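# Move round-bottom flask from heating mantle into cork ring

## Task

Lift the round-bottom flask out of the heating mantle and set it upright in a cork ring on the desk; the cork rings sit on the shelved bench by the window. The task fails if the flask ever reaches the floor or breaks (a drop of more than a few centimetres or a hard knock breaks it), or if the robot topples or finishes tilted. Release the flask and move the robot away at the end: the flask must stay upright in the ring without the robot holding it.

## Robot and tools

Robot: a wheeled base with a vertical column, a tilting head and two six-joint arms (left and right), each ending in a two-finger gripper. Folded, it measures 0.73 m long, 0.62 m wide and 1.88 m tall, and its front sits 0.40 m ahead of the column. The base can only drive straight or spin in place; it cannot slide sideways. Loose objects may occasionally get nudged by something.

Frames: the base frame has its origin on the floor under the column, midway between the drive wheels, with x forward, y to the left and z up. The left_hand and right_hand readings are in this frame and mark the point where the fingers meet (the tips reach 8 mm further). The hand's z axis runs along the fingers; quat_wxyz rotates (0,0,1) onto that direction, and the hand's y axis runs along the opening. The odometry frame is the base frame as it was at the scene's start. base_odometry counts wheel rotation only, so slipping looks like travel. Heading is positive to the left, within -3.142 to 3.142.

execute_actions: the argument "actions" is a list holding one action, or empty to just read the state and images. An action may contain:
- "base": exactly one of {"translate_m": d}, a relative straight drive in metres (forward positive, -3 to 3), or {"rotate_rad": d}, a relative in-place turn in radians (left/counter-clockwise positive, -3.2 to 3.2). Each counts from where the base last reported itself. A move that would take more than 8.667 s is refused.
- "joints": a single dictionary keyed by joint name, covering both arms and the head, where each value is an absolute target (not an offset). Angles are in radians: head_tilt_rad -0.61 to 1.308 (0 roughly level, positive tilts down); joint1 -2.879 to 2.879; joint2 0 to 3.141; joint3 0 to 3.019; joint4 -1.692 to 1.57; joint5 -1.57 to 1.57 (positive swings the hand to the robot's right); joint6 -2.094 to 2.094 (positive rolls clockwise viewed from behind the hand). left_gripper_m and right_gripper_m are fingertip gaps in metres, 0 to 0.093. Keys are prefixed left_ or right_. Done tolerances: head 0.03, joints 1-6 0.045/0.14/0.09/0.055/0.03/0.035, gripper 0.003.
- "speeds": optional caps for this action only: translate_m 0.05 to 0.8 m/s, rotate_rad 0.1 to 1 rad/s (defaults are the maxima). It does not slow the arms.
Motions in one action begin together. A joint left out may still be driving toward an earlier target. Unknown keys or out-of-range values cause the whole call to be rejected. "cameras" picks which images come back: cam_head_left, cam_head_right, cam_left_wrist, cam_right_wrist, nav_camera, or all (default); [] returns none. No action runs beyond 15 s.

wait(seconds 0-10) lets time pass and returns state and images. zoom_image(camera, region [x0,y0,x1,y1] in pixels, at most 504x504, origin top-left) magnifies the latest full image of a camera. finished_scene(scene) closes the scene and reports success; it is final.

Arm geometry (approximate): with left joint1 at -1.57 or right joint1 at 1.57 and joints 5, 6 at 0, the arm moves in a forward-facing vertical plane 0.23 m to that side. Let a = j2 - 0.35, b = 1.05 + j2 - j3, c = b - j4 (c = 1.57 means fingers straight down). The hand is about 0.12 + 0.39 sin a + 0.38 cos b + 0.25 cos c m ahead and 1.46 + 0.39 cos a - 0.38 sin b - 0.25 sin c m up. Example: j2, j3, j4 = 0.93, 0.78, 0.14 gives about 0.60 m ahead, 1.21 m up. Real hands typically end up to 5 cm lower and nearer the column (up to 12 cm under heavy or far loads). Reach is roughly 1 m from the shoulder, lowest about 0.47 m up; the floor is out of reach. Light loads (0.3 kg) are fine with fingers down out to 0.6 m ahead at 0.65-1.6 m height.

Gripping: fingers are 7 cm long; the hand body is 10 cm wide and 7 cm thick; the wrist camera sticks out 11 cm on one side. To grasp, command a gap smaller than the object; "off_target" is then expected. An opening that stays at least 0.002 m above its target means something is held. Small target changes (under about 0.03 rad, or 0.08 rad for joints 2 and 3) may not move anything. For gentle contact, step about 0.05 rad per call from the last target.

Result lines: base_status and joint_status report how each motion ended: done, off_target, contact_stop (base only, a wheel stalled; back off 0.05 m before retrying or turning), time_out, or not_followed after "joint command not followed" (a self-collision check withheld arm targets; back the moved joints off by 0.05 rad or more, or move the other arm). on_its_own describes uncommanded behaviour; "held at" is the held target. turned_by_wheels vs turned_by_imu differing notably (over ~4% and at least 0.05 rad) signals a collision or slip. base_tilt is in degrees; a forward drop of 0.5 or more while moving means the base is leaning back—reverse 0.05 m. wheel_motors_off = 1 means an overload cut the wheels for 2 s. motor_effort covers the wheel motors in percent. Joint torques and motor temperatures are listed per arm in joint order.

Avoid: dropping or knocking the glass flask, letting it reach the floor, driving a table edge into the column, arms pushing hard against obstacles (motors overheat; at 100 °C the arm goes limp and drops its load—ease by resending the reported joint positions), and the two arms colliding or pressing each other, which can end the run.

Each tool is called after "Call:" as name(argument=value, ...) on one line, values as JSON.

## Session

Call:
execute_actions(actions=[{"joints":{"head_tilt_rad":0.35}}])

Scene clock: 0.87 s.
Joint torques (N m, as the arm reports them, + toward a larger angle): left_arm=[-0.47 -8.44  0.03 -1.03 -0.02  0.  ] | right_arm=[-0.94 -6.44 -0.51 -1.38  0.   -0.04]
Motor temperatures (°C, as the motors report them): left_arm=[24 24 22 25 24 24] | right_arm=[25 28 23 26 25 23]
base_odometry: x=+0.000 y=+0.000 heading=+0.000 (m, m, rad; odometry frame)
turned_by_wheels: +0.000 (rad since the last result)
turned_by_imu: +0.000 (rad since the last result)
base_tilt: forward=-0.2 right=-0.4 (deg)
base_status: not commanded
joint_positions: head_tilt_rad=+0.369 left_joint1_rad=-1.559 left_joint2_rad=+0.845 left_joint3_rad=+0.419 left_joint4_rad=-0.987 left_joint5_rad=-0.005 left_joint6_rad=+0.079 left_gripper_m=+0.095 right_joint1_rad=+1.601 right_joint2_rad=+0.898 right_joint3_rad=+0.418 right_joint4_rad=-0.965 right_joint5_rad=-0.027 right_joint6_rad=-0.073 right_gripper_m=+0.094
joint_status: all done
wheel_motors_off: 0
motor_effort: left_wheel=+0(1) right_wheel=+5(5) (%)
left_hand: x=+0.1543 y=+0.2279 z=+1.2592 quat_wxyz=(+0.430, -0.032, -0.902, +0.011) (m; base frame)
right_hand: x=+0.1465 y=-0.2146 z=+1.2540 quat_wxyz=(+0.444, +0.039, -0.895, -0.037) (m; base frame)
pictures: cam_head_left, cam_head_right, cam_left_wrist, cam_right_wrist, nav_camera
camera_calibration (this result's frames):
cam_head_left: T_world_to_cam=[[0.0587448, -0.998126, 0.0171118, -0.0000040874], [-0.344354, -0.0363503, -0.938136, 1.4622], [0.937, 0.0492181, -0.345844, 0.41468], [0, 0, 0, 1]] pos_world=[0.114959, 0.0327375, 1.51516]
cam_head_right: T_world_to_cam=[[0.0652912, -0.997856, -0.00462999, -0.0472779], [-0.362482, -0.0193943, -0.931789, 1.45792], [0.929701, 0.0625159, -0.362971, 0.446398], [0, 0, 0, 1]] pos_world=[0.11654, -0.0468082, 1.52028]
cam_left_wrist: T_world_to_cam=[[-0.0493827, -0.997127, 0.0574446, 0.165478], [-0.0516438, 0.059987, 0.996862, -1.2581], [-0.997444, 0.0462611, -0.0544577, 0.336387], [0, 0, 0, 1]] pos_world=[0.278726, 0.224911, 1.26297]
cam_right_wrist: T_world_to_cam=[[0.0523274, -0.99459, -0.0897335, -0.109238], [-0.0281412, -0.0912896, 0.995427, -1.25223], [-0.998233, -0.0495629, -0.0327659, 0.300635], [0, 0, 0, 1]] pos_world=[0.270581, -0.208063, 1.24655]
Images, in order (width x height): cam_head_left 672x504, cam_head_right 672x504, cam_left_wrist 672x504, cam_right_wrist 672x504, nav_camera 672x504.

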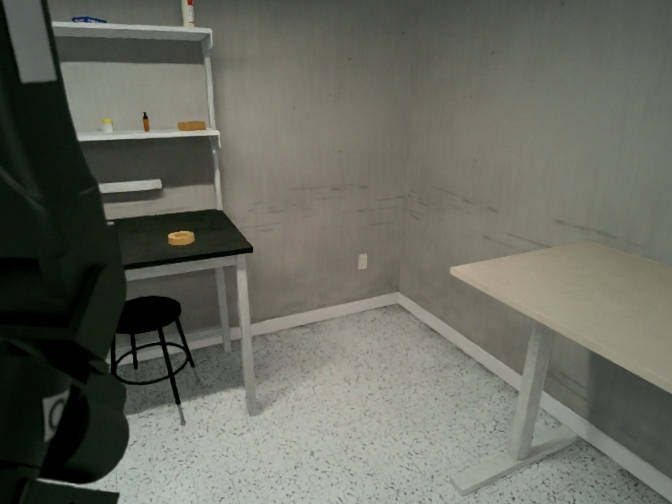

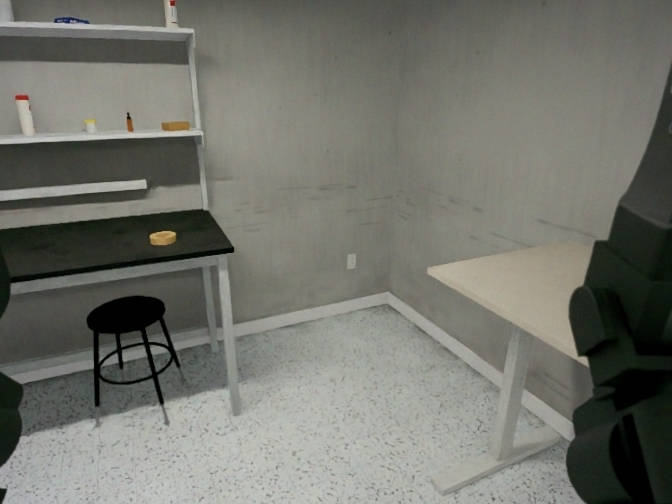

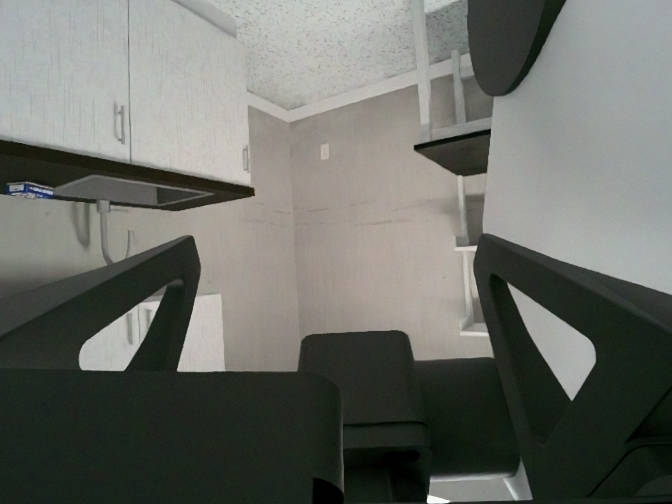

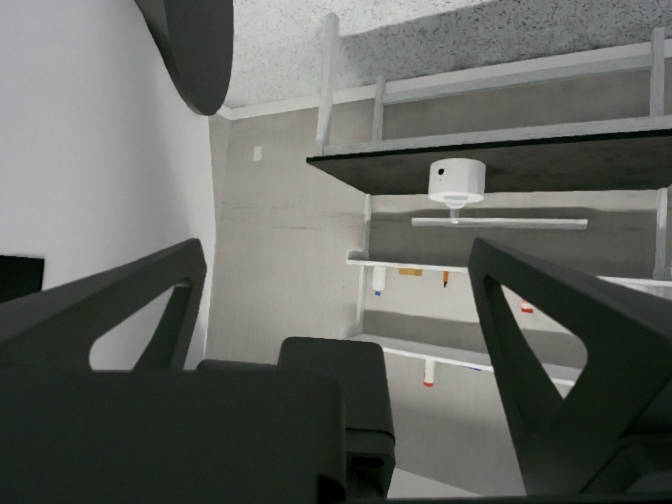

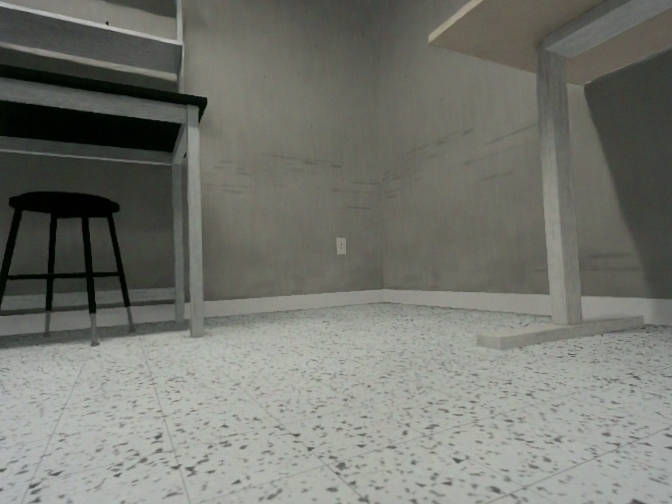

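Call:
execute_actions(actions=[{"base":{"rotate_rad":0.33},"joints":{"left_joint1_rad":-1.57,"left_joint2_rad":1.3,"left_joint3_rad":1.27,"left_joint4_rad":-0.47,"left_joint6_rad":0,"left_gripper_m":0.06}}], cameras=[])

Call:
execute_actions(actions=[{"base":{"translate_m":1.15},"joints":{"head_tilt_rad":0.9}}], cameras=["cam_head_right","cam_head_left","cam_left_wrist"])

Scene clock: 7.43 s.
Joint torques (N m, as the arm reports them, + toward a larger angle): left_arm=[ -0.51 -19.54   4.48   0.49  -0.07  -0.15] | right_arm=[-0.78 -6.42 -0.57 -1.36  0.   -0.05]
Motor temperatures (°C, as the motors report them): left_arm=[24 24 22 25 24 24] | right_arm=[25 28 23 26 25 23]
base_odometry: x=+0.000 y=+0.000 heading=+0.329 (m, m, rad; odometry frame)
turned_by_wheels: +0.329 (rad since the last result)
turned_by_imu: +0.323 (rad since the last result)
base_tilt: forward=-0.2 right=-0.4 (deg)
base_status: done
joint_positions: head_tilt_rad=+0.369 left_joint1_rad=-1.568 left_joint2_rad=+1.298 left_joint3_rad=+1.264 left_joint4_rad=-0.470 left_joint5_rad=-0.005 left_joint6_rad=+0.010 left_gripper_m=+0.060 right_joint1_rad=+1.601 right_joint2_rad=+0.898 right_joint3_rad=+0.418 right_joint4_rad=-0.965 right_joint5_rad=-0.027 right_joint6_rad=-0.073 right_gripper_m=+0.094
joint_status: all done
wheel_motors_off: 0
motor_effort: left_wheel=-6(31) right_wheel=+0(48) (%)
left_hand: x=+0.6220 y=+0.2271 z=+1.0967 quat_wxyz=(-0.010, -0.004, -1.000, -0.004) (m; base frame)
right_hand: x=+0.1465 y=-0.2146 z=+1.2540 quat_wxyz=(+0.444, +0.039, -0.895, -0.037) (m; base frame)
pictures: none
No camera images: the call's "cameras" was empty. Leave "cameras" out to get every camera's image.

Scene clock: 10.87 s.
Joint torques (N m, as the arm reports them, + toward a larger angle): left_arm=[ -0.32 -19.64   4.46   0.46  -0.01  -0.11] | right_arm=[-0.92 -6.53 -0.55 -1.4  -0.01 -0.04]
Motor temperatures (°C, as the motors report them): left_arm=[24 24 23 25 24 24] | right_arm=[25 28 23 26 25 23]
base_odometry: x=+1.088 y=+0.372 heading=+0.330 (m, m, rad; odometry frame)
turned_by_wheels: +0.001 (rad since the last result)
turned_by_imu: +0.000 (rad since the last result)
base_tilt: forward=-0.2 right=-0.4 (deg)
base_status: done
joint_positions: head_tilt_rad=+0.902 left_joint1_rad=-1.568 left_joint2_rad=+1.298 left_joint3_rad=+1.263 left_joint4_rad=-0.470 left_joint5_rad=-0.005 left_joint6_rad=+0.010 left_gripper_m=+0.060 right_joint1_rad=+1.601 right_joint2_rad=+0.898 right_joint3_rad=+0.418 right_joint4_rad=-0.965 right_joint5_rad=-0.027 right_joint6_rad=-0.073 right_gripper_m=+0.094
joint_status: all done
wheel_motors_off: 0
motor_effort: left_wheel=+1(53) right_wheel=-1(56) (%)
left_hand: x=+0.6211 y=+0.2271 z=+1.0964 quat_wxyz=(-0.009, -0.004, -1.000, -0.004) (m; base frame)
right_hand: x=+0.1463 y=-0.2146 z=+1.2541 quat_wxyz=(+0.444, +0.039, -0.895, -0.037) (m; base frame)
pictures: cam_head_left, cam_head_right, cam_left_wrist
camera_calibration (this result's frames):
cam_head_left: T_world_to_cam=[[0.059297, -0.998126, -0.0150874, 0.049555], [-0.773018, -0.0363503, -0.633342, 1.01425], [0.631607, 0.0492181, -0.773725, 1.08889], [0, 0, 0, 1]] pos_world=[0.0933472, 0.0327375, 1.48561]
cam_head_right: T_world_to_cam=[[0.0538968, -0.997856, -0.0371418, 0.00336003], [-0.785412, -0.0193943, -0.618669, 0.996862], [0.616622, 0.0625159, -0.784773, 1.11163], [0, 0, 0, 1]] pos_world=[0.0973124, -0.0468082, 1.48923]
cam_left_wrist: T_world_to_cam=[[-0.0160105, -0.999867, -0.00309208, 0.243377], [-0.819733, 0.0113552, 0.572633, -0.118495], [-0.572522, 0.0117028, -0.819806, 1.37619], [0, 0, 0, 1]] pos_world=[0.694661, 0.228585, 1.19681]
Images, in order (width x height): cam_head_left 672x504, cam_head_right 672x504, cam_left_wrist 672x504.

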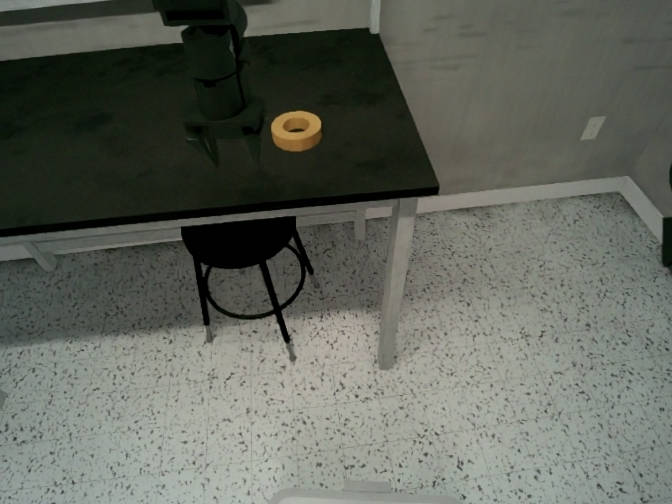

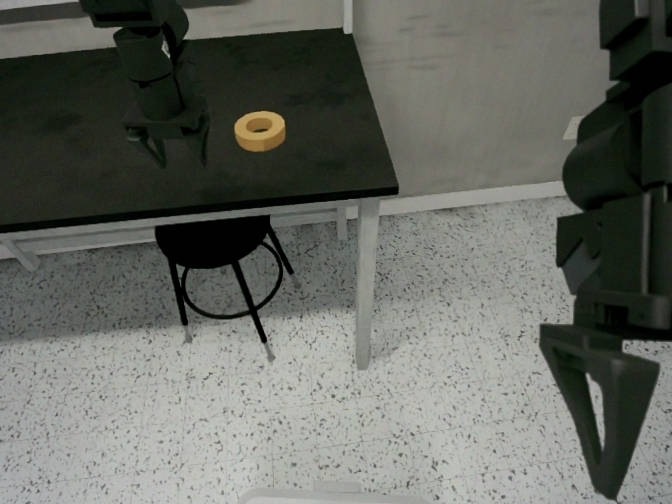

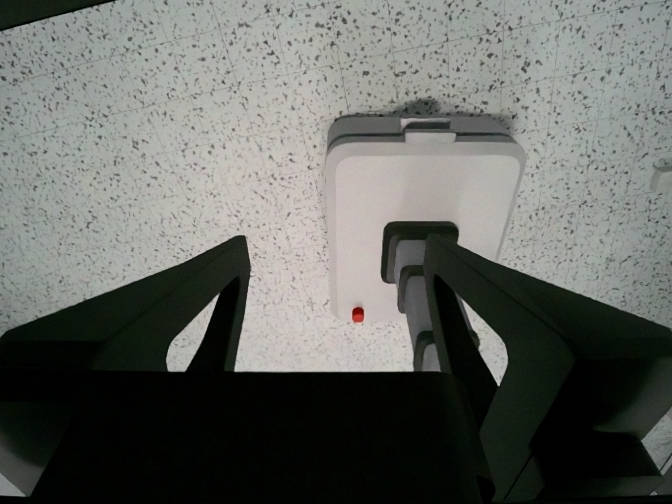

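Call:
execute_actions(actions=[{"base":{"translate_m":0.3},"joints":{"head_tilt_rad":1.0,"left_joint2_rad":1.4,"left_joint3_rad":1.29,"left_joint4_rad":-0.41}}], cameras=["cam_head_left","cam_left_wrist"])

Scene clock: 19.03 s.
Joint torques (N m, as the arm reports them, + toward a larger angle): left_arm=[ -0.72 -18.84   4.14   0.54  -0.02  -0.12] | right_arm=[-0.92 -6.59 -0.63 -1.35 -0.01 -0.03]
Motor temperatures (°C, as the motors report them): left_arm=[24 25 23 25 24 24] | right_arm=[25 28 23 26 25 23]
base_odometry: x=+1.372 y=+0.469 heading=+0.330 (m, m, rad; odometry frame)
turned_by_wheels: +0.001 (rad since the last result)
turned_by_imu: -0.001 (rad since the last result)
base_tilt: forward=-0.1 right=-0.4 (deg)
base_status: done
joint_positions: head_tilt_rad=+1.001 left_joint1_rad=-1.568 left_joint2_rad=+1.395 left_joint3_rad=+1.281 left_joint4_rad=-0.415 left_joint5_rad=-0.005 left_joint6_rad=+0.010 left_gripper_m=+0.060 right_joint1_rad=+1.601 right_joint2_rad=+0.898 right_joint3_rad=+0.420 right_joint4_rad=-0.965 right_joint5_rad=-0.027 right_joint6_rad=-0.073 right_gripper_m=+0.094
joint_status: all done
wheel_motors_off: 0
motor_effort: left_wheel=+1(38) right_wheel=-1(33) (%)
left_hand: x=+0.6081 y=+0.2272 z=+1.0519 quat_wxyz=(+0.003, -0.004, -1.000, -0.004) (m; base frame)
right_hand: x=+0.1473 y=-0.2145 z=+1.2537 quat_wxyz=(+0.443, +0.039, -0.895, -0.037) (m; base frame)
pictures: cam_head_left, cam_left_wrist
camera_calibration (this result's frames):
cam_head_left: T_world_to_cam=[[0.0575159, -0.998126, -0.0208731, 0.0585541], [-0.831819, -0.0363503, -0.553855, 0.89478], [0.552058, 0.0492181, -0.832352, 1.18315], [0, 0, 0, 1]] pos_world=[0.0877607, 0.0327375, 1.4816]
cam_left_wrist: T_world_to_cam=[[-0.0160213, -0.999868, -0.00267339, 0.242689], [-0.805736, 0.0113273, 0.592166, -0.132685], [-0.592058, 0.0116413, -0.805811, 1.32947], [0, 0, 0, 1]] pos_world=[0.684105, 0.228683, 1.15053]
Images, in order (width x height): cam_head_left 672x504, cam_left_wrist 672x504.

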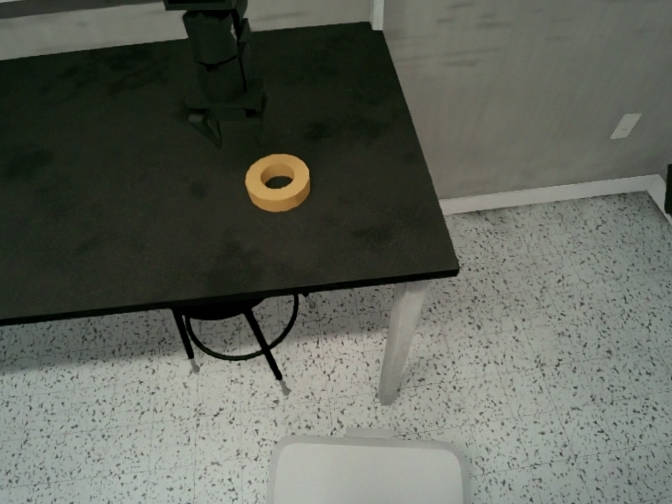

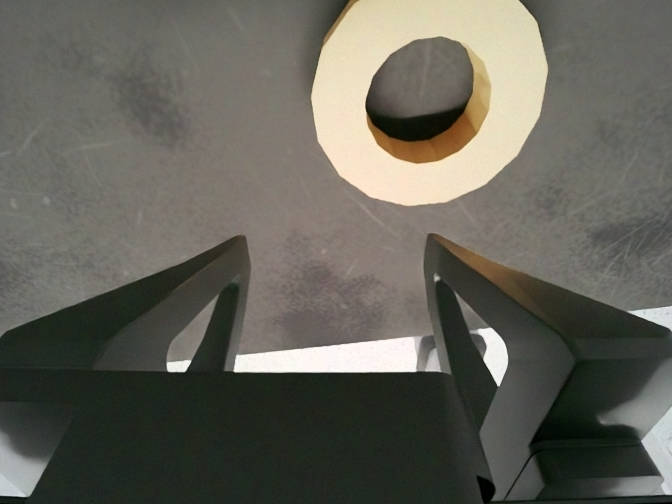

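Call:
execute_actions(actions=[{"base":{"translate_m":0.035},"joints":{"left_joint2_rad":1.6,"left_joint3_rad":1.37,"left_joint4_rad":-0.28}}], cameras=["cam_head_left","cam_left_wrist"])

Scene clock: 29.23 s.
Joint torques (N m, as the arm reports them, + toward a larger angle): left_arm=[ -0.26 -19.67   3.21   0.39  -0.05  -0.12] | right_arm=[-0.9  -6.41 -0.73 -1.36  0.   -0.04]
Motor temperatures (°C, as the motors report them): left_arm=[24 26 23 25 24 24] | right_arm=[25 28 23 26 25 23]
base_odometry: x=+1.405 y=+0.481 heading=+0.330 (m, m, rad; odometry frame)
turned_by_wheels: +0.000 (rad since the last result)
turned_by_imu: -0.001 (rad since the last result)
base_tilt: forward=-0.1 right=-0.4 (deg)
base_status: done
joint_positions: head_tilt_rad=+1.001 left_joint1_rad=-1.568 left_joint2_rad=+1.597 left_joint3_rad=+1.361 left_joint4_rad=-0.278 left_joint5_rad=-0.005 left_joint6_rad=+0.010 left_gripper_m=+0.060 right_joint1_rad=+1.601 right_joint2_rad=+0.898 right_joint3_rad=+0.420 right_joint4_rad=-0.965 right_joint5_rad=-0.027 right_joint6_rad=-0.073 right_gripper_m=+0.094
joint_status: all done
wheel_motors_off: 0
motor_effort: left_wheel=+0(35) right_wheel=+0(31) (%)
left_hand: x=+0.5997 y=+0.2274 z=+0.9651 quat_wxyz=(-0.005, -0.004, -1.000, -0.004) (m; base frame)
right_hand: x=+0.1475 y=-0.2145 z=+1.2537 quat_wxyz=(+0.443, +0.039, -0.895, -0.037) (m; base frame)
pictures: cam_head_left, cam_left_wrist
camera_calibration (this result's frames):
cam_head_left: T_world_to_cam=[[0.0575093, -0.998126, -0.0208913, 0.0585824], [-0.831994, -0.0363503, -0.553592, 0.894384], [0.551795, 0.0492181, -0.832526, 1.18343], [0, 0, 0, 1]] pos_world=[0.0877423, 0.0327375, 1.48158]
cam_left_wrist: T_world_to_cam=[[-0.0160158, -0.999867, -0.00293261, 0.242768], [-0.814456, 0.0113444, 0.580114, -0.0712053], [-0.580004, 0.0116794, -0.81453, 1.25574], [0, 0, 0, 1]] pos_world=[0.674228, 0.228877, 1.06486]
Images, in order (width x height): cam_head_left 672x504, cam_left_wrist 672x504.

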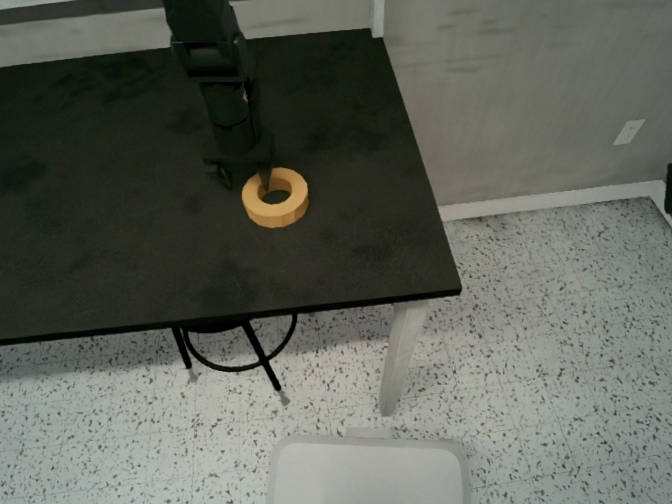

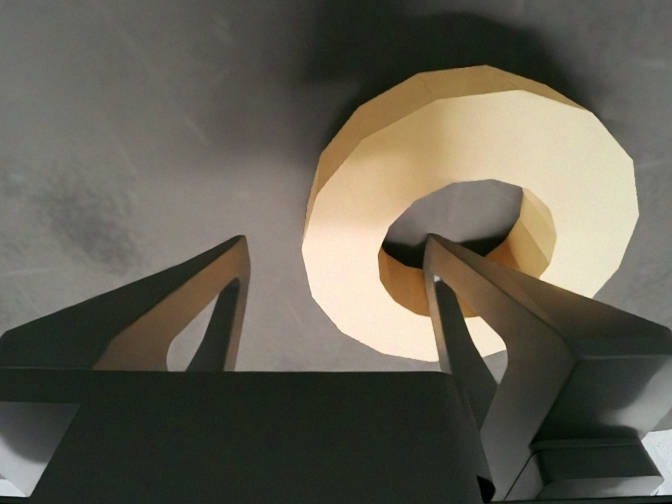

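Call:
execute_actions(actions=[{"joints":{"left_joint2_rad":1.66,"left_joint3_rad":1.4,"left_joint4_rad":-0.24}}], cameras=["cam_left_wrist"])

Call:
execute_actions(actions=[{"joints":{"left_gripper_m":0.0}}], cameras=[])

Call:
execute_actions(actions=[{"joints":{"left_joint2_rad":1.15,"left_joint3_rad":1.2,"left_joint4_rad":-0.57}}], cameras=["cam_left_wrist"])

Call:
execute_actions(actions=[{"base":{"translate_m":-1.4},"joints":{"head_tilt_rad":0.5}}], cameras=[])

Call:
execute_actions(actions=[{"base":{"rotate_rad":3.15}}], cameras=["cam_head_left","cam_head_right"])

Scene clock: 34.33 s.
Joint torques (N m, as the arm reports them, + toward a larger angle): left_arm=[ -0.33 -17.83   3.07   0.59  -0.04  -0.13] | right_arm=[-0.9  -6.52 -0.69 -1.37 -0.01 -0.05]
Motor temperatures (°C, as the motors report them): left_arm=[24 26 23 25 24 24] | right_arm=[25 28 23 26 25 23]
base_odometry: x=+1.405 y=+0.481 heading=+0.330 (m, m, rad; odometry frame)
turned_by_wheels: +0.000 (rad since the last result)
turned_by_imu: -0.001 (rad since the last result)
base_tilt: forward=-0.2 right=-0.4 (deg)
base_status: not commanded
joint_positions: head_tilt_rad=+1.001 left_joint1_rad=-1.568 left_joint2_rad=+1.634 left_joint3_rad=+1.392 left_joint4_rad=-0.246 left_joint5_rad=-0.005 left_joint6_rad=+0.010 left_gripper_m=+0.060 right_joint1_rad=+1.601 right_joint2_rad=+0.898 right_joint3_rad=+0.420 right_joint4_rad=-0.965 right_joint5_rad=-0.027 right_joint6_rad=-0.073 right_gripper_m=+0.094
joint_status: all done
wheel_motors_off: 0
motor_effort: left_wheel=+1(1) right_wheel=+0(0) (%)
left_hand: x=+0.6086 y=+0.2274 z=+0.9511 quat_wxyz=(-0.018, -0.004, -1.000, -0.004) (m; base frame)
right_hand: x=+0.1475 y=-0.2145 z=+1.2537 quat_wxyz=(+0.443, +0.039, -0.895, -0.037) (m; base frame)
pictures: cam_left_wrist
camera_calibration (this result's frames):
cam_left_wrist: T_world_to_cam=[[-0.0159958, -0.999866, -0.00340419, 0.243353], [-0.829867, 0.0113769, 0.557845, -0.0252501], [-0.557732, 0.0117482, -0.829938, 1.25058], [0, 0, 0, 1]] pos_world=[0.680426, 0.228915, 1.05282]
Images, in order (width x height): cam_left_wrist 672x504.

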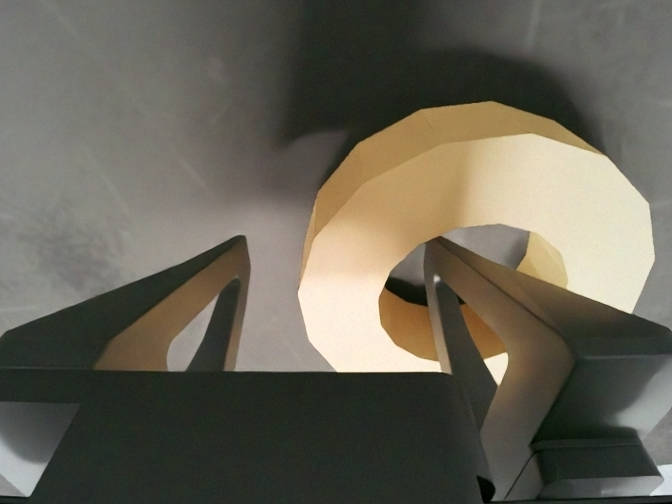

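Scene clock: 34.97 s.
Joint torques (N m, as the arm reports them, + toward a larger angle): left_arm=[ -0.38 -18.09   3.11   0.69  -0.05  -0.12] | right_arm=[-0.94 -6.51 -0.67 -1.4   0.01 -0.04]
Motor temperatures (°C, as the motors report them): left_arm=[24 26 23 25 24 24] | right_arm=[25 28 23 26 25 23]
base_odometry: x=+1.405 y=+0.481 heading=+0.330 (m, m, rad; odometry frame)
turned_by_wheels: +0.000 (rad since the last result)
turned_by_imu: +0.000 (rad since the last result)
base_tilt: forward=-0.2 right=-0.4 (deg)
base_status: not commanded
joint_positions: head_tilt_rad=+1.001 left_joint1_rad=-1.568 left_joint2_rad=+1.634 left_joint3_rad=+1.392 left_joint4_rad=-0.245 left_joint5_rad=-0.005 left_joint6_rad=+0.007 left_gripper_m=+0.023 right_joint1_rad=+1.601 right_joint2_rad=+0.898 right_joint3_rad=+0.420 right_joint4_rad=-0.965 right_joint5_rad=-0.027 right_joint6_rad=-0.073 right_gripper_m=+0.094
joint_status: left_gripper_m off_target (ended at +0.023, target +0.000)
wheel_motors_off: 0
motor_effort: left_wheel=+0(0) right_wheel=+0(0) (%)
left_hand: x=+0.6087 y=+0.2274 z=+0.9511 quat_wxyz=(-0.018, -0.003, -1.000, -0.004) (m; base frame)
right_hand: x=+0.1475 y=-0.2145 z=+1.2537 quat_wxyz=(+0.443, +0.039, -0.895, -0.037) (m; base frame)
pictures: none
No camera images: the call's "cameras" was empty. Leave "cameras" out to get every camera's image.

Scene clock: 36.40 s.
Joint torques (N m, as the arm reports them, + toward a larger angle): left_arm=[ -0.31 -17.56   4.85   0.33  -0.02  -0.12] | right_arm=[-0.79 -6.5  -0.7  -1.37 -0.01 -0.04]
Motor temperatures (°C, as the motors report them): left_arm=[24 26 23 25 24 24] | right_arm=[25 28 23 26 25 23]
base_odometry: x=+1.405 y=+0.481 heading=+0.330 (m, m, rad; odometry frame)
turned_by_wheels: +0.000 (rad since the last result)
turned_by_imu: +0.000 (rad since the last result)
base_tilt: forward=-0.2 right=-0.3 (deg)
base_status: not commanded
joint_positions: head_tilt_rad=+1.001 left_joint1_rad=-1.568 left_joint2_rad=+1.129 left_joint3_rad=+1.198 left_joint4_rad=-0.566 left_joint5_rad=-0.005 left_joint6_rad=+0.007 left_gripper_m=+0.023 right_joint1_rad=+1.601 right_joint2_rad=+0.898 right_joint3_rad=+0.420 right_joint4_rad=-0.965 right_joint5_rad=-0.027 right_joint6_rad=-0.073 right_gripper_m=+0.094
joint_status: all done
wheel_motors_off: 0
motor_effort: left_wheel=+1(1) right_wheel=+0(1) (%)
left_hand: x=+0.6153 y=+0.2269 z=+1.1663 quat_wxyz=(-0.013, -0.003, -1.000, -0.004) (m; base frame)
right_hand: x=+0.1475 y=-0.2145 z=+1.2537 quat_wxyz=(+0.443, +0.039, -0.895, -0.037) (m; base frame)
pictures: cam_left_wrist
camera_calibration (this result's frames):
cam_left_wrist: T_world_to_cam=[[-0.0137166, -0.999901, -0.00317668, 0.242018], [-0.824544, 0.00951375, 0.565718, -0.151812], [-0.565632, 0.010379, -0.824592, 1.43187], [0, 0, 0, 1]] pos_world=[0.688058, 0.228577, 1.26736]
Images, in order (width x height): cam_left_wrist 672x504.

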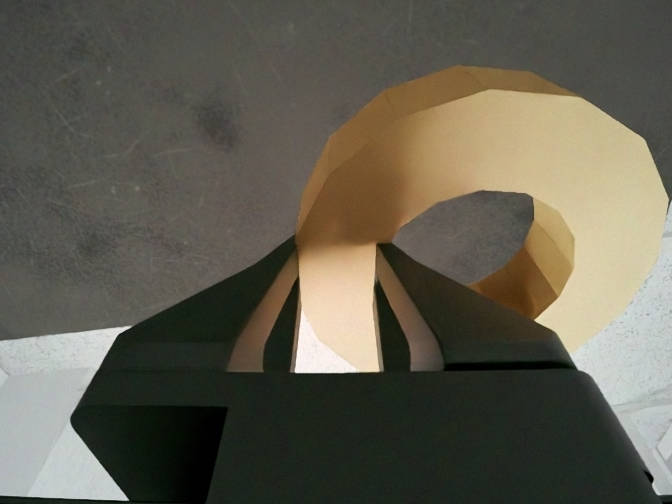

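Scene clock: 40.33 s.
Joint torques (N m, as the arm reports them, + toward a larger angle): left_arm=[ -0.26 -17.3    5.08   0.31  -0.04  -0.12] | right_arm=[-0.77 -6.42 -0.57 -1.37  0.   -0.04]
Motor temperatures (°C, as the motors report them): left_arm=[24 26 23 25 24 24] | right_arm=[25 28 23 26 25 23]
base_odometry: x=+0.081 y=+0.026 heading=+0.331 (m, m, rad; odometry frame)
turned_by_wheels: +0.001 (rad since the last result)
turned_by_imu: +0.000 (rad since the last result)
base_tilt: forward=-0.2 right=-0.4 (deg)
base_status: done
joint_positions: head_tilt_rad=+0.518 left_joint1_rad=-1.568 left_joint2_rad=+1.130 left_joint3_rad=+1.196 left_joint4_rad=-0.566 left_joint5_rad=-0.005 left_joint6_rad=+0.007 left_gripper_m=+0.023 right_joint1_rad=+1.601 right_joint2_rad=+0.898 right_joint3_rad=+0.417 right_joint4_rad=-0.965 right_joint5_rad=-0.027 right_joint6_rad=-0.073 right_gripper_m=+0.094
joint_status: all done
wheel_motors_off: 0
motor_effort: left_wheel=+1(64) right_wheel=-1(55) (%)
left_hand: x=+0.6136 y=+0.2269 z=+1.1654 quat_wxyz=(-0.012, -0.003, -1.000, -0.004) (m; base frame)
right_hand: x=+0.1459 y=-0.2146 z=+1.2542 quat_wxyz=(+0.444, +0.039, -0.894, -0.037) (m; base frame)
pictures: none
No camera images: the call's "cameras" was empty. Leave "cameras" out to get every camera's image.

Scene clock: 44.80 s.
Joint torques (N m, as the arm reports them, + toward a larger angle): left_arm=[ -0.3  -17.03   5.03   0.32  -0.03  -0.09] | right_arm=[-0.89 -6.46 -0.55 -1.37  0.   -0.05]
Motor temperatures (°C, as the motors report them): left_arm=[24 26 23 25 24 24] | right_arm=[25 28 23 26 25 23]
base_odometry: x=+0.081 y=+0.026 heading=-2.803 (m, m, rad; odometry frame)
turned_by_wheels: +3.149 (rad since the last result)
turned_by_imu: +3.111 (rad since the last result)
base_tilt: forward=-0.2 right=-0.4 (deg)
base_status: done
joint_positions: head_tilt_rad=+0.518 left_joint1_rad=-1.569 left_joint2_rad=+1.130 left_joint3_rad=+1.196 left_joint4_rad=-0.566 left_joint5_rad=-0.005 left_joint6_rad=+0.007 left_gripper_m=+0.023 right_joint1_rad=+1.601 right_joint2_rad=+0.898 right_joint3_rad=+0.417 right_joint4_rad=-0.965 right_joint5_rad=-0.027 right_joint6_rad=-0.073 right_gripper_m=+0.095
joint_status: not commanded
wheel_motors_off: 0
motor_effort: left_wheel=-2(50) right_wheel=+2(55) (%)
left_hand: x=+0.6136 y=+0.2265 z=+1.1654 quat_wxyz=(-0.012, -0.003, -1.000, -0.004) (m; base frame)
right_hand: x=+0.1459 y=-0.2146 z=+1.2542 quat_wxyz=(+0.444, +0.039, -0.894, -0.037) (m; base frame)
pictures: cam_head_left, cam_head_right
camera_calibration (this result's frames):
cam_head_left: T_world_to_cam=[[0.0606313, -0.998126, 0.00822276, 0.0135907], [-0.479497, -0.0363503, -0.87679, 1.37448], [0.875446, 0.0492181, -0.480803, 0.625594], [0, 0, 0, 1]] pos_world=[0.110563, 0.0327375, 1.50581]
cam_head_right: T_world_to_cam=[[0.0638854, -0.997856, -0.0142488, -0.0323947], [-0.496486, -0.0193943, -0.867828, 1.36612], [0.865691, 0.0625159, -0.49666, 0.65548], [0, 0, 0, 1]] pos_world=[0.112886, -0.0468082, 1.51065]
Images, in order (width x height): cam_head_left 672x504, cam_head_right 672x504.

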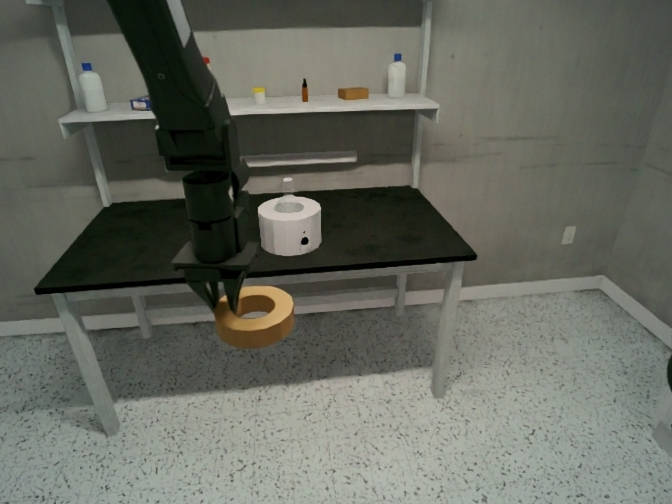

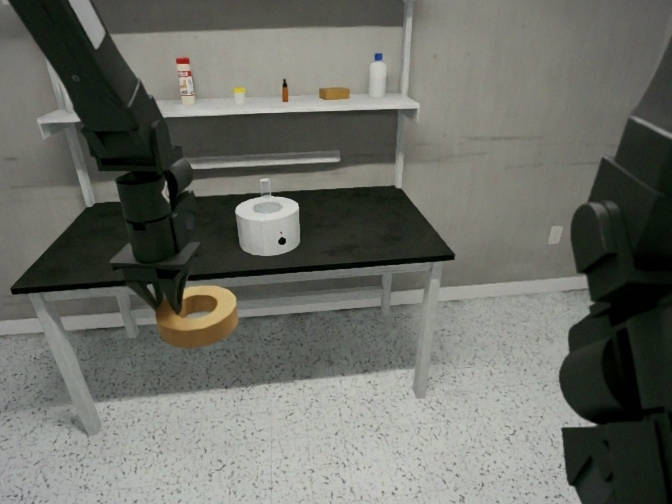

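Call:
execute_actions(actions=[{"base":{"rotate_rad":0.335},"joints":{"right_joint1_rad":1.57,"right_joint2_rad":1.15,"right_joint3_rad":1.2,"right_joint4_rad":-0.57,"right_joint5_rad":0,"right_joint6_rad":0}}], cameras=[])

Call:
execute_actions(actions=[{"base":{"translate_m":0.9},"joints":{"head_tilt_rad":0.9}}], cameras=["cam_head_left","cam_head_right","cam_right_wrist"])

Scene clock: 50.73 s.
Joint torques (N m, as the arm reports them, + toward a larger angle): left_arm=[ -0.18 -17.34   4.94   0.37  -0.02  -0.13] | right_arm=[ -1.32 -15.97   5.65   0.54   0.07   0.03]
Motor temperatures (°C, as the motors report them): left_arm=[24 26 23 25 24 24] | right_arm=[25 28 23 26 25 23]
base_odometry: x=+0.081 y=+0.026 heading=-2.469 (m, m, rad; odometry frame)
turned_by_wheels: +0.334 (rad since the last result)
turned_by_imu: +0.329 (rad since the last result)
base_tilt: forward=-0.2 right=-0.4 (deg)
base_status: done
joint_positions: head_tilt_rad=+0.518 left_joint1_rad=-1.569 left_joint2_rad=+1.130 left_joint3_rad=+1.196 left_joint4_rad=-0.566 left_joint5_rad=-0.005 left_joint6_rad=+0.007 left_gripper_m=+0.023 right_joint1_rad=+1.574 right_joint2_rad=+1.158 right_joint3_rad=+1.187 right_joint4_rad=-0.569 right_joint5_rad=-0.001 right_joint6_rad=-0.006 right_gripper_m=+0.095
joint_status: all done
wheel_motors_off: 0
motor_effort: left_wheel=-4(31) right_wheel=+3(31) (%)
left_hand: x=+0.6136 y=+0.2263 z=+1.1654 quat_wxyz=(-0.012, -0.003, -1.000, -0.003) (m; base frame)
right_hand: x=+0.5996 y=-0.2237 z=+1.1498 quat_wxyz=(+0.008, +0.004, -1.000, -0.002) (m; base frame)
pictures: none
No camera images: the call's "cameras" was empty. Leave "cameras" out to get every camera's image.

Scene clock: 54.07 s.
Joint torques (N m, as the arm reports them, + toward a larger angle): left_arm=[ -0.41 -17.33   5.02   0.33  -0.02  -0.11] | right_arm=[ -1.29 -16.1    5.63   0.57   0.07   0.03]
Motor temperatures (°C, as the motors report them): left_arm=[24 26 23 25 24 24] | right_arm=[25 29 23 26 25 23]
base_odometry: x=-0.623 y=-0.535 heading=-2.468 (m, m, rad; odometry frame)
turned_by_wheels: +0.000 (rad since the last result)
turned_by_imu: +0.000 (rad since the last result)
base_tilt: forward=-0.1 right=-0.4 (deg)
base_status: done
joint_positions: head_tilt_rad=+0.902 left_joint1_rad=-1.569 left_joint2_rad=+1.131 left_joint3_rad=+1.194 left_joint4_rad=-0.566 left_joint5_rad=-0.005 left_joint6_rad=+0.007 left_gripper_m=+0.023 right_joint1_rad=+1.574 right_joint2_rad=+1.158 right_joint3_rad=+1.188 right_joint4_rad=-0.569 right_joint5_rad=-0.001 right_joint6_rad=-0.006 right_gripper_m=+0.095
joint_status: all done
wheel_motors_off: 0
motor_effort: left_wheel=-1(55) right_wheel=+0(61) (%)
left_hand: x=+0.6127 y=+0.2263 z=+1.1648 quat_wxyz=(-0.011, -0.003, -1.000, -0.003) (m; base frame)
right_hand: x=+0.6000 y=-0.2237 z=+1.1500 quat_wxyz=(+0.008, +0.004, -1.000, -0.002) (m; base frame)
pictures: cam_head_left, cam_head_right, cam_right_wrist
camera_calibration (this result's frames):
cam_head_left: T_world_to_cam=[[0.0592973, -0.998126, -0.0150864, 0.0495535], [-0.773007, -0.0363503, -0.633355, 1.01427], [0.63162, 0.0492181, -0.773714, 1.08887], [0, 0, 0, 1]] pos_world=[0.0933481, 0.0327375, 1.48561]
cam_head_right: T_world_to_cam=[[0.0538974, -0.997856, -0.0371409, 0.00335861], [-0.785402, -0.0193943, -0.618682, 0.996882], [0.616635, 0.0625159, -0.784763, 1.11161], [0, 0, 0, 1]] pos_world=[0.0973133, -0.0468082, 1.48923]
cam_right_wrist: T_world_to_cam=[[0.00807578, -0.999865, 0.0143354, -0.24571], [-0.804589, 0.00201534, 0.593828, -0.18817], [-0.593777, -0.0163297, -0.804464, 1.40171], [0, 0, 0, 1]] pos_world=[0.682886, -0.222408, 1.24289]
Images, in order (width x height): cam_head_left 672x504, cam_head_right 672x504, cam_right_wrist 672x504.

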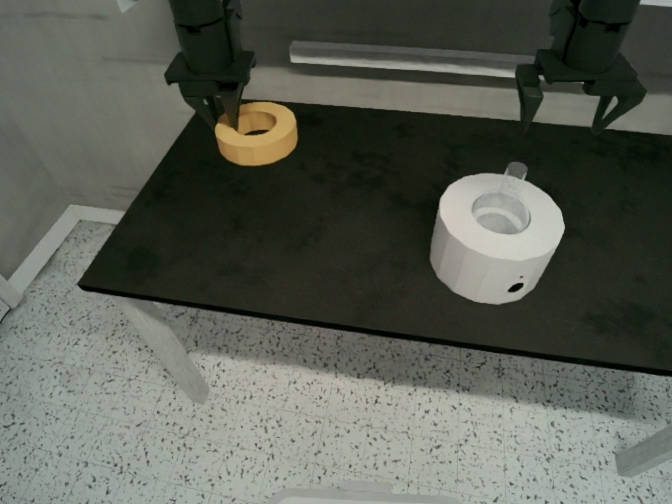

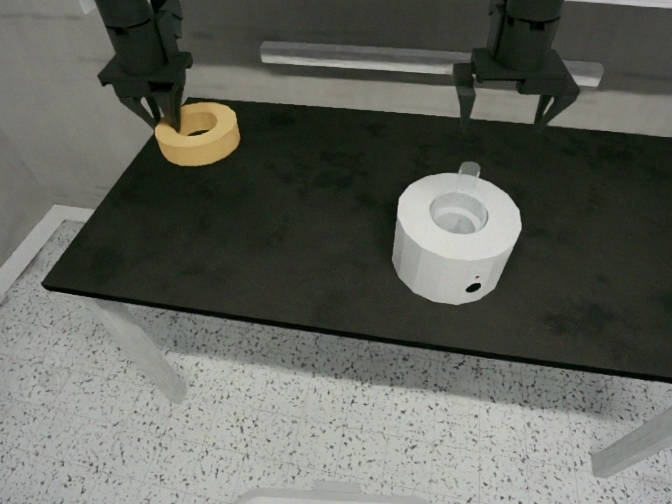

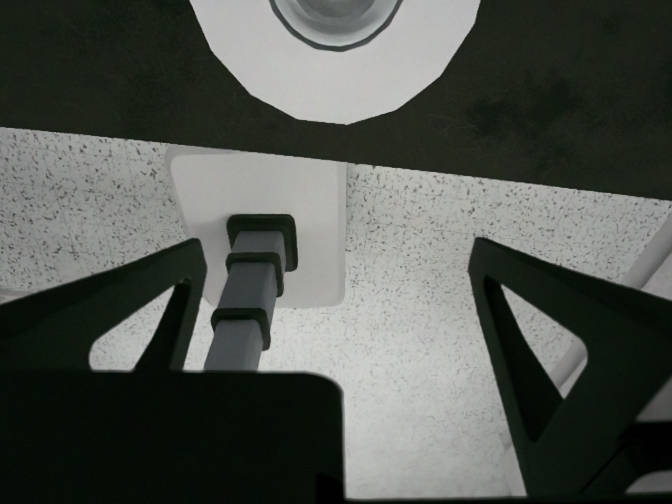

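Nearly the same as before, ~1.5 cm farther.

Call:
execute_actions(actions=[{"base":{"translate_m":0.085},"joints":{"right_joint2_rad":1.33,"right_joint3_rad":1.27,"right_joint4_rad":-0.43}}], cameras=["cam_right_wrist"])

Call:
execute_actions(actions=[{"joints":{"right_joint2_rad":1.56,"right_joint3_rad":1.35,"right_joint4_rad":-0.31}}], cameras=["cam_head_right","cam_right_wrist"])

Scene clock: 59.30 s.
Joint torques (N m, as the arm reports them, + toward a larger angle): left_arm=[ -0.12 -17.5    5.05   0.33  -0.01  -0.1 ] | right_arm=[ -1.2  -16.16   5.48   0.94   0.08   0.03]
Motor temperatures (°C, as the motors report them): left_arm=[24 26 23 25 24 24] | right_arm=[25 29 23 26 25 23]
base_odometry: x=-0.689 y=-0.588 heading=-2.468 (m, m, rad; odometry frame)
turned_by_wheels: +0.000 (rad since the last result)
turned_by_imu: -0.001 (rad since the last result)
base_tilt: forward=-0.1 right=-0.4 (deg)
base_status: done
joint_positions: head_tilt_rad=+0.902 left_joint1_rad=-1.569 left_joint2_rad=+1.132 left_joint3_rad=+1.194 left_joint4_rad=-0.567 left_joint5_rad=-0.005 left_joint6_rad=+0.007 left_gripper_m=+0.023 right_joint1_rad=+1.574 right_joint2_rad=+1.329 right_joint3_rad=+1.251 right_joint4_rad=-0.436 right_joint5_rad=-0.001 right_joint6_rad=-0.006 right_gripper_m=+0.095
joint_status: all done
wheel_motors_off: 0
motor_effort: left_wheel=+0(33) right_wheel=+0(35) (%)
left_hand: x=+0.6117 y=+0.2263 z=+1.1638 quat_wxyz=(-0.009, -0.003, -1.000, -0.003) (m; base frame)
right_hand: x=+0.6109 y=-0.2235 z=+1.0792 quat_wxyz=(-0.005, +0.004, -1.000, -0.002) (m; base frame)
pictures: cam_right_wrist
camera_calibration (this result's frames):
cam_right_wrist: T_world_to_cam=[[0.00764711, -0.999866, 0.0144954, -0.244493], [-0.819283, 0.00204656, 0.573385, -0.106311], [-0.573338, -0.0162606, -0.819158, 1.3546], [0, 0, 0, 1]] pos_world=[0.691417, -0.222216, 1.17414]
Images, in order (width x height): cam_right_wrist 672x504.

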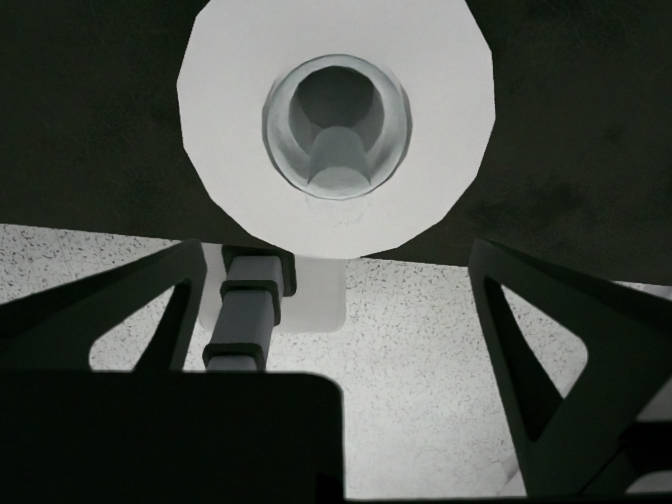

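Scene clock: 60.63 s.
Joint torques (N m, as the arm reports them, + toward a larger angle): left_arm=[  0.01 -17.66   5.1    0.4   -0.04  -0.1 ] | right_arm=[ -1.27 -17.18   3.16   0.63   0.07   0.04]
Motor temperatures (°C, as the motors report them): left_arm=[24 26 23 25 24 24] | right_arm=[25 29 23 26 25 23]
base_odometry: x=-0.689 y=-0.588 heading=-2.468 (m, m, rad; odometry frame)
turned_by_wheels: +0.000 (rad since the last result)
turned_by_imu: +0.000 (rad since the last result)
base_tilt: forward=-0.1 right=-0.4 (deg)
base_status: not commanded
joint_positions: head_tilt_rad=+0.902 left_joint1_rad=-1.569 left_joint2_rad=+1.132 left_joint3_rad=+1.194 left_joint4_rad=-0.567 left_joint5_rad=-0.005 left_joint6_rad=+0.007 left_gripper_m=+0.023 right_joint1_rad=+1.574 right_joint2_rad=+1.568 right_joint3_rad=+1.347 right_joint4_rad=-0.308 right_joint5_rad=-0.001 right_joint6_rad=-0.006 right_gripper_m=+0.095
joint_status: all done
wheel_motors_off: 0
motor_effort: left_wheel=+0(0) right_wheel=+0(1) (%)
left_hand: x=+0.6117 y=+0.2263 z=+1.1638 quat_wxyz=(-0.009, -0.003, -1.000, -0.003) (m; base frame)
right_hand: x=+0.5975 y=-0.2233 z=+0.9771 quat_wxyz=(+0.003, +0.004, -1.000, -0.002) (m; base frame)
pictures: cam_head_right, cam_right_wrist
camera_calibration (this result's frames):
cam_head_right: T_world_to_cam=[[0.0538888, -0.997856, -0.0371534, 0.00337828], [-0.785545, -0.0193943, -0.6185, 0.996608], [0.616453, 0.0625159, -0.784906, 1.11184], [0, 0, 0, 1]] pos_world=[0.0973015, -0.0468082, 1.48922]
cam_right_wrist: T_world_to_cam=[[0.00792037, -0.999865, 0.0143948, -0.24273], [-0.809992, 0.00202649, 0.586437, -0.0770849], [-0.586387, -0.0163045, -0.809867, 1.26205], [0, 0, 0, 1]] pos_world=[0.679532, -0.221964, 1.07079]
Images, in order (width x height): cam_head_right 672x504, cam_right_wrist 672x504.

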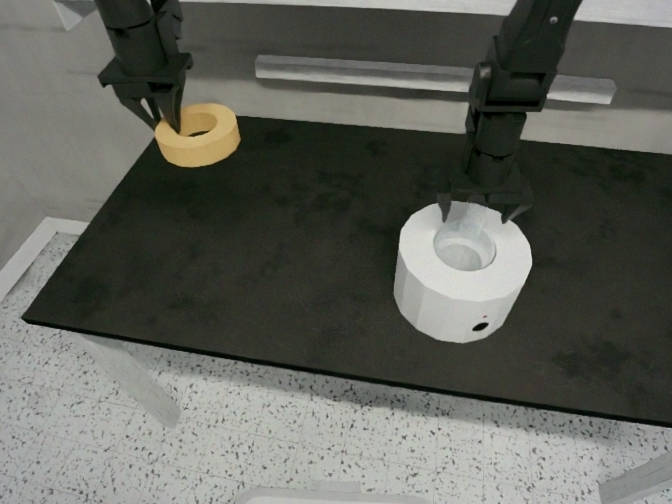

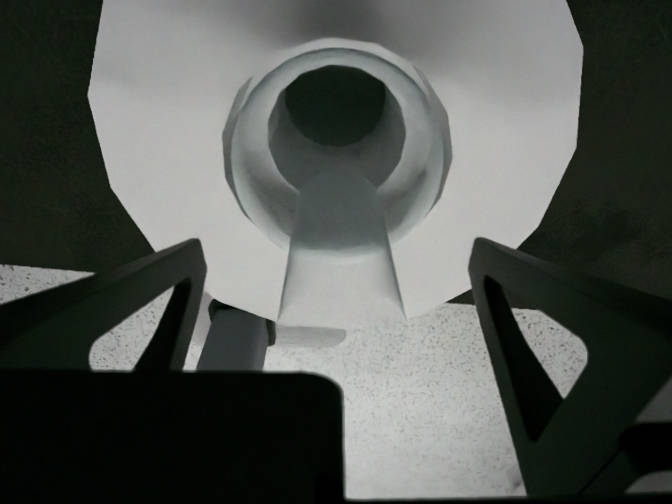

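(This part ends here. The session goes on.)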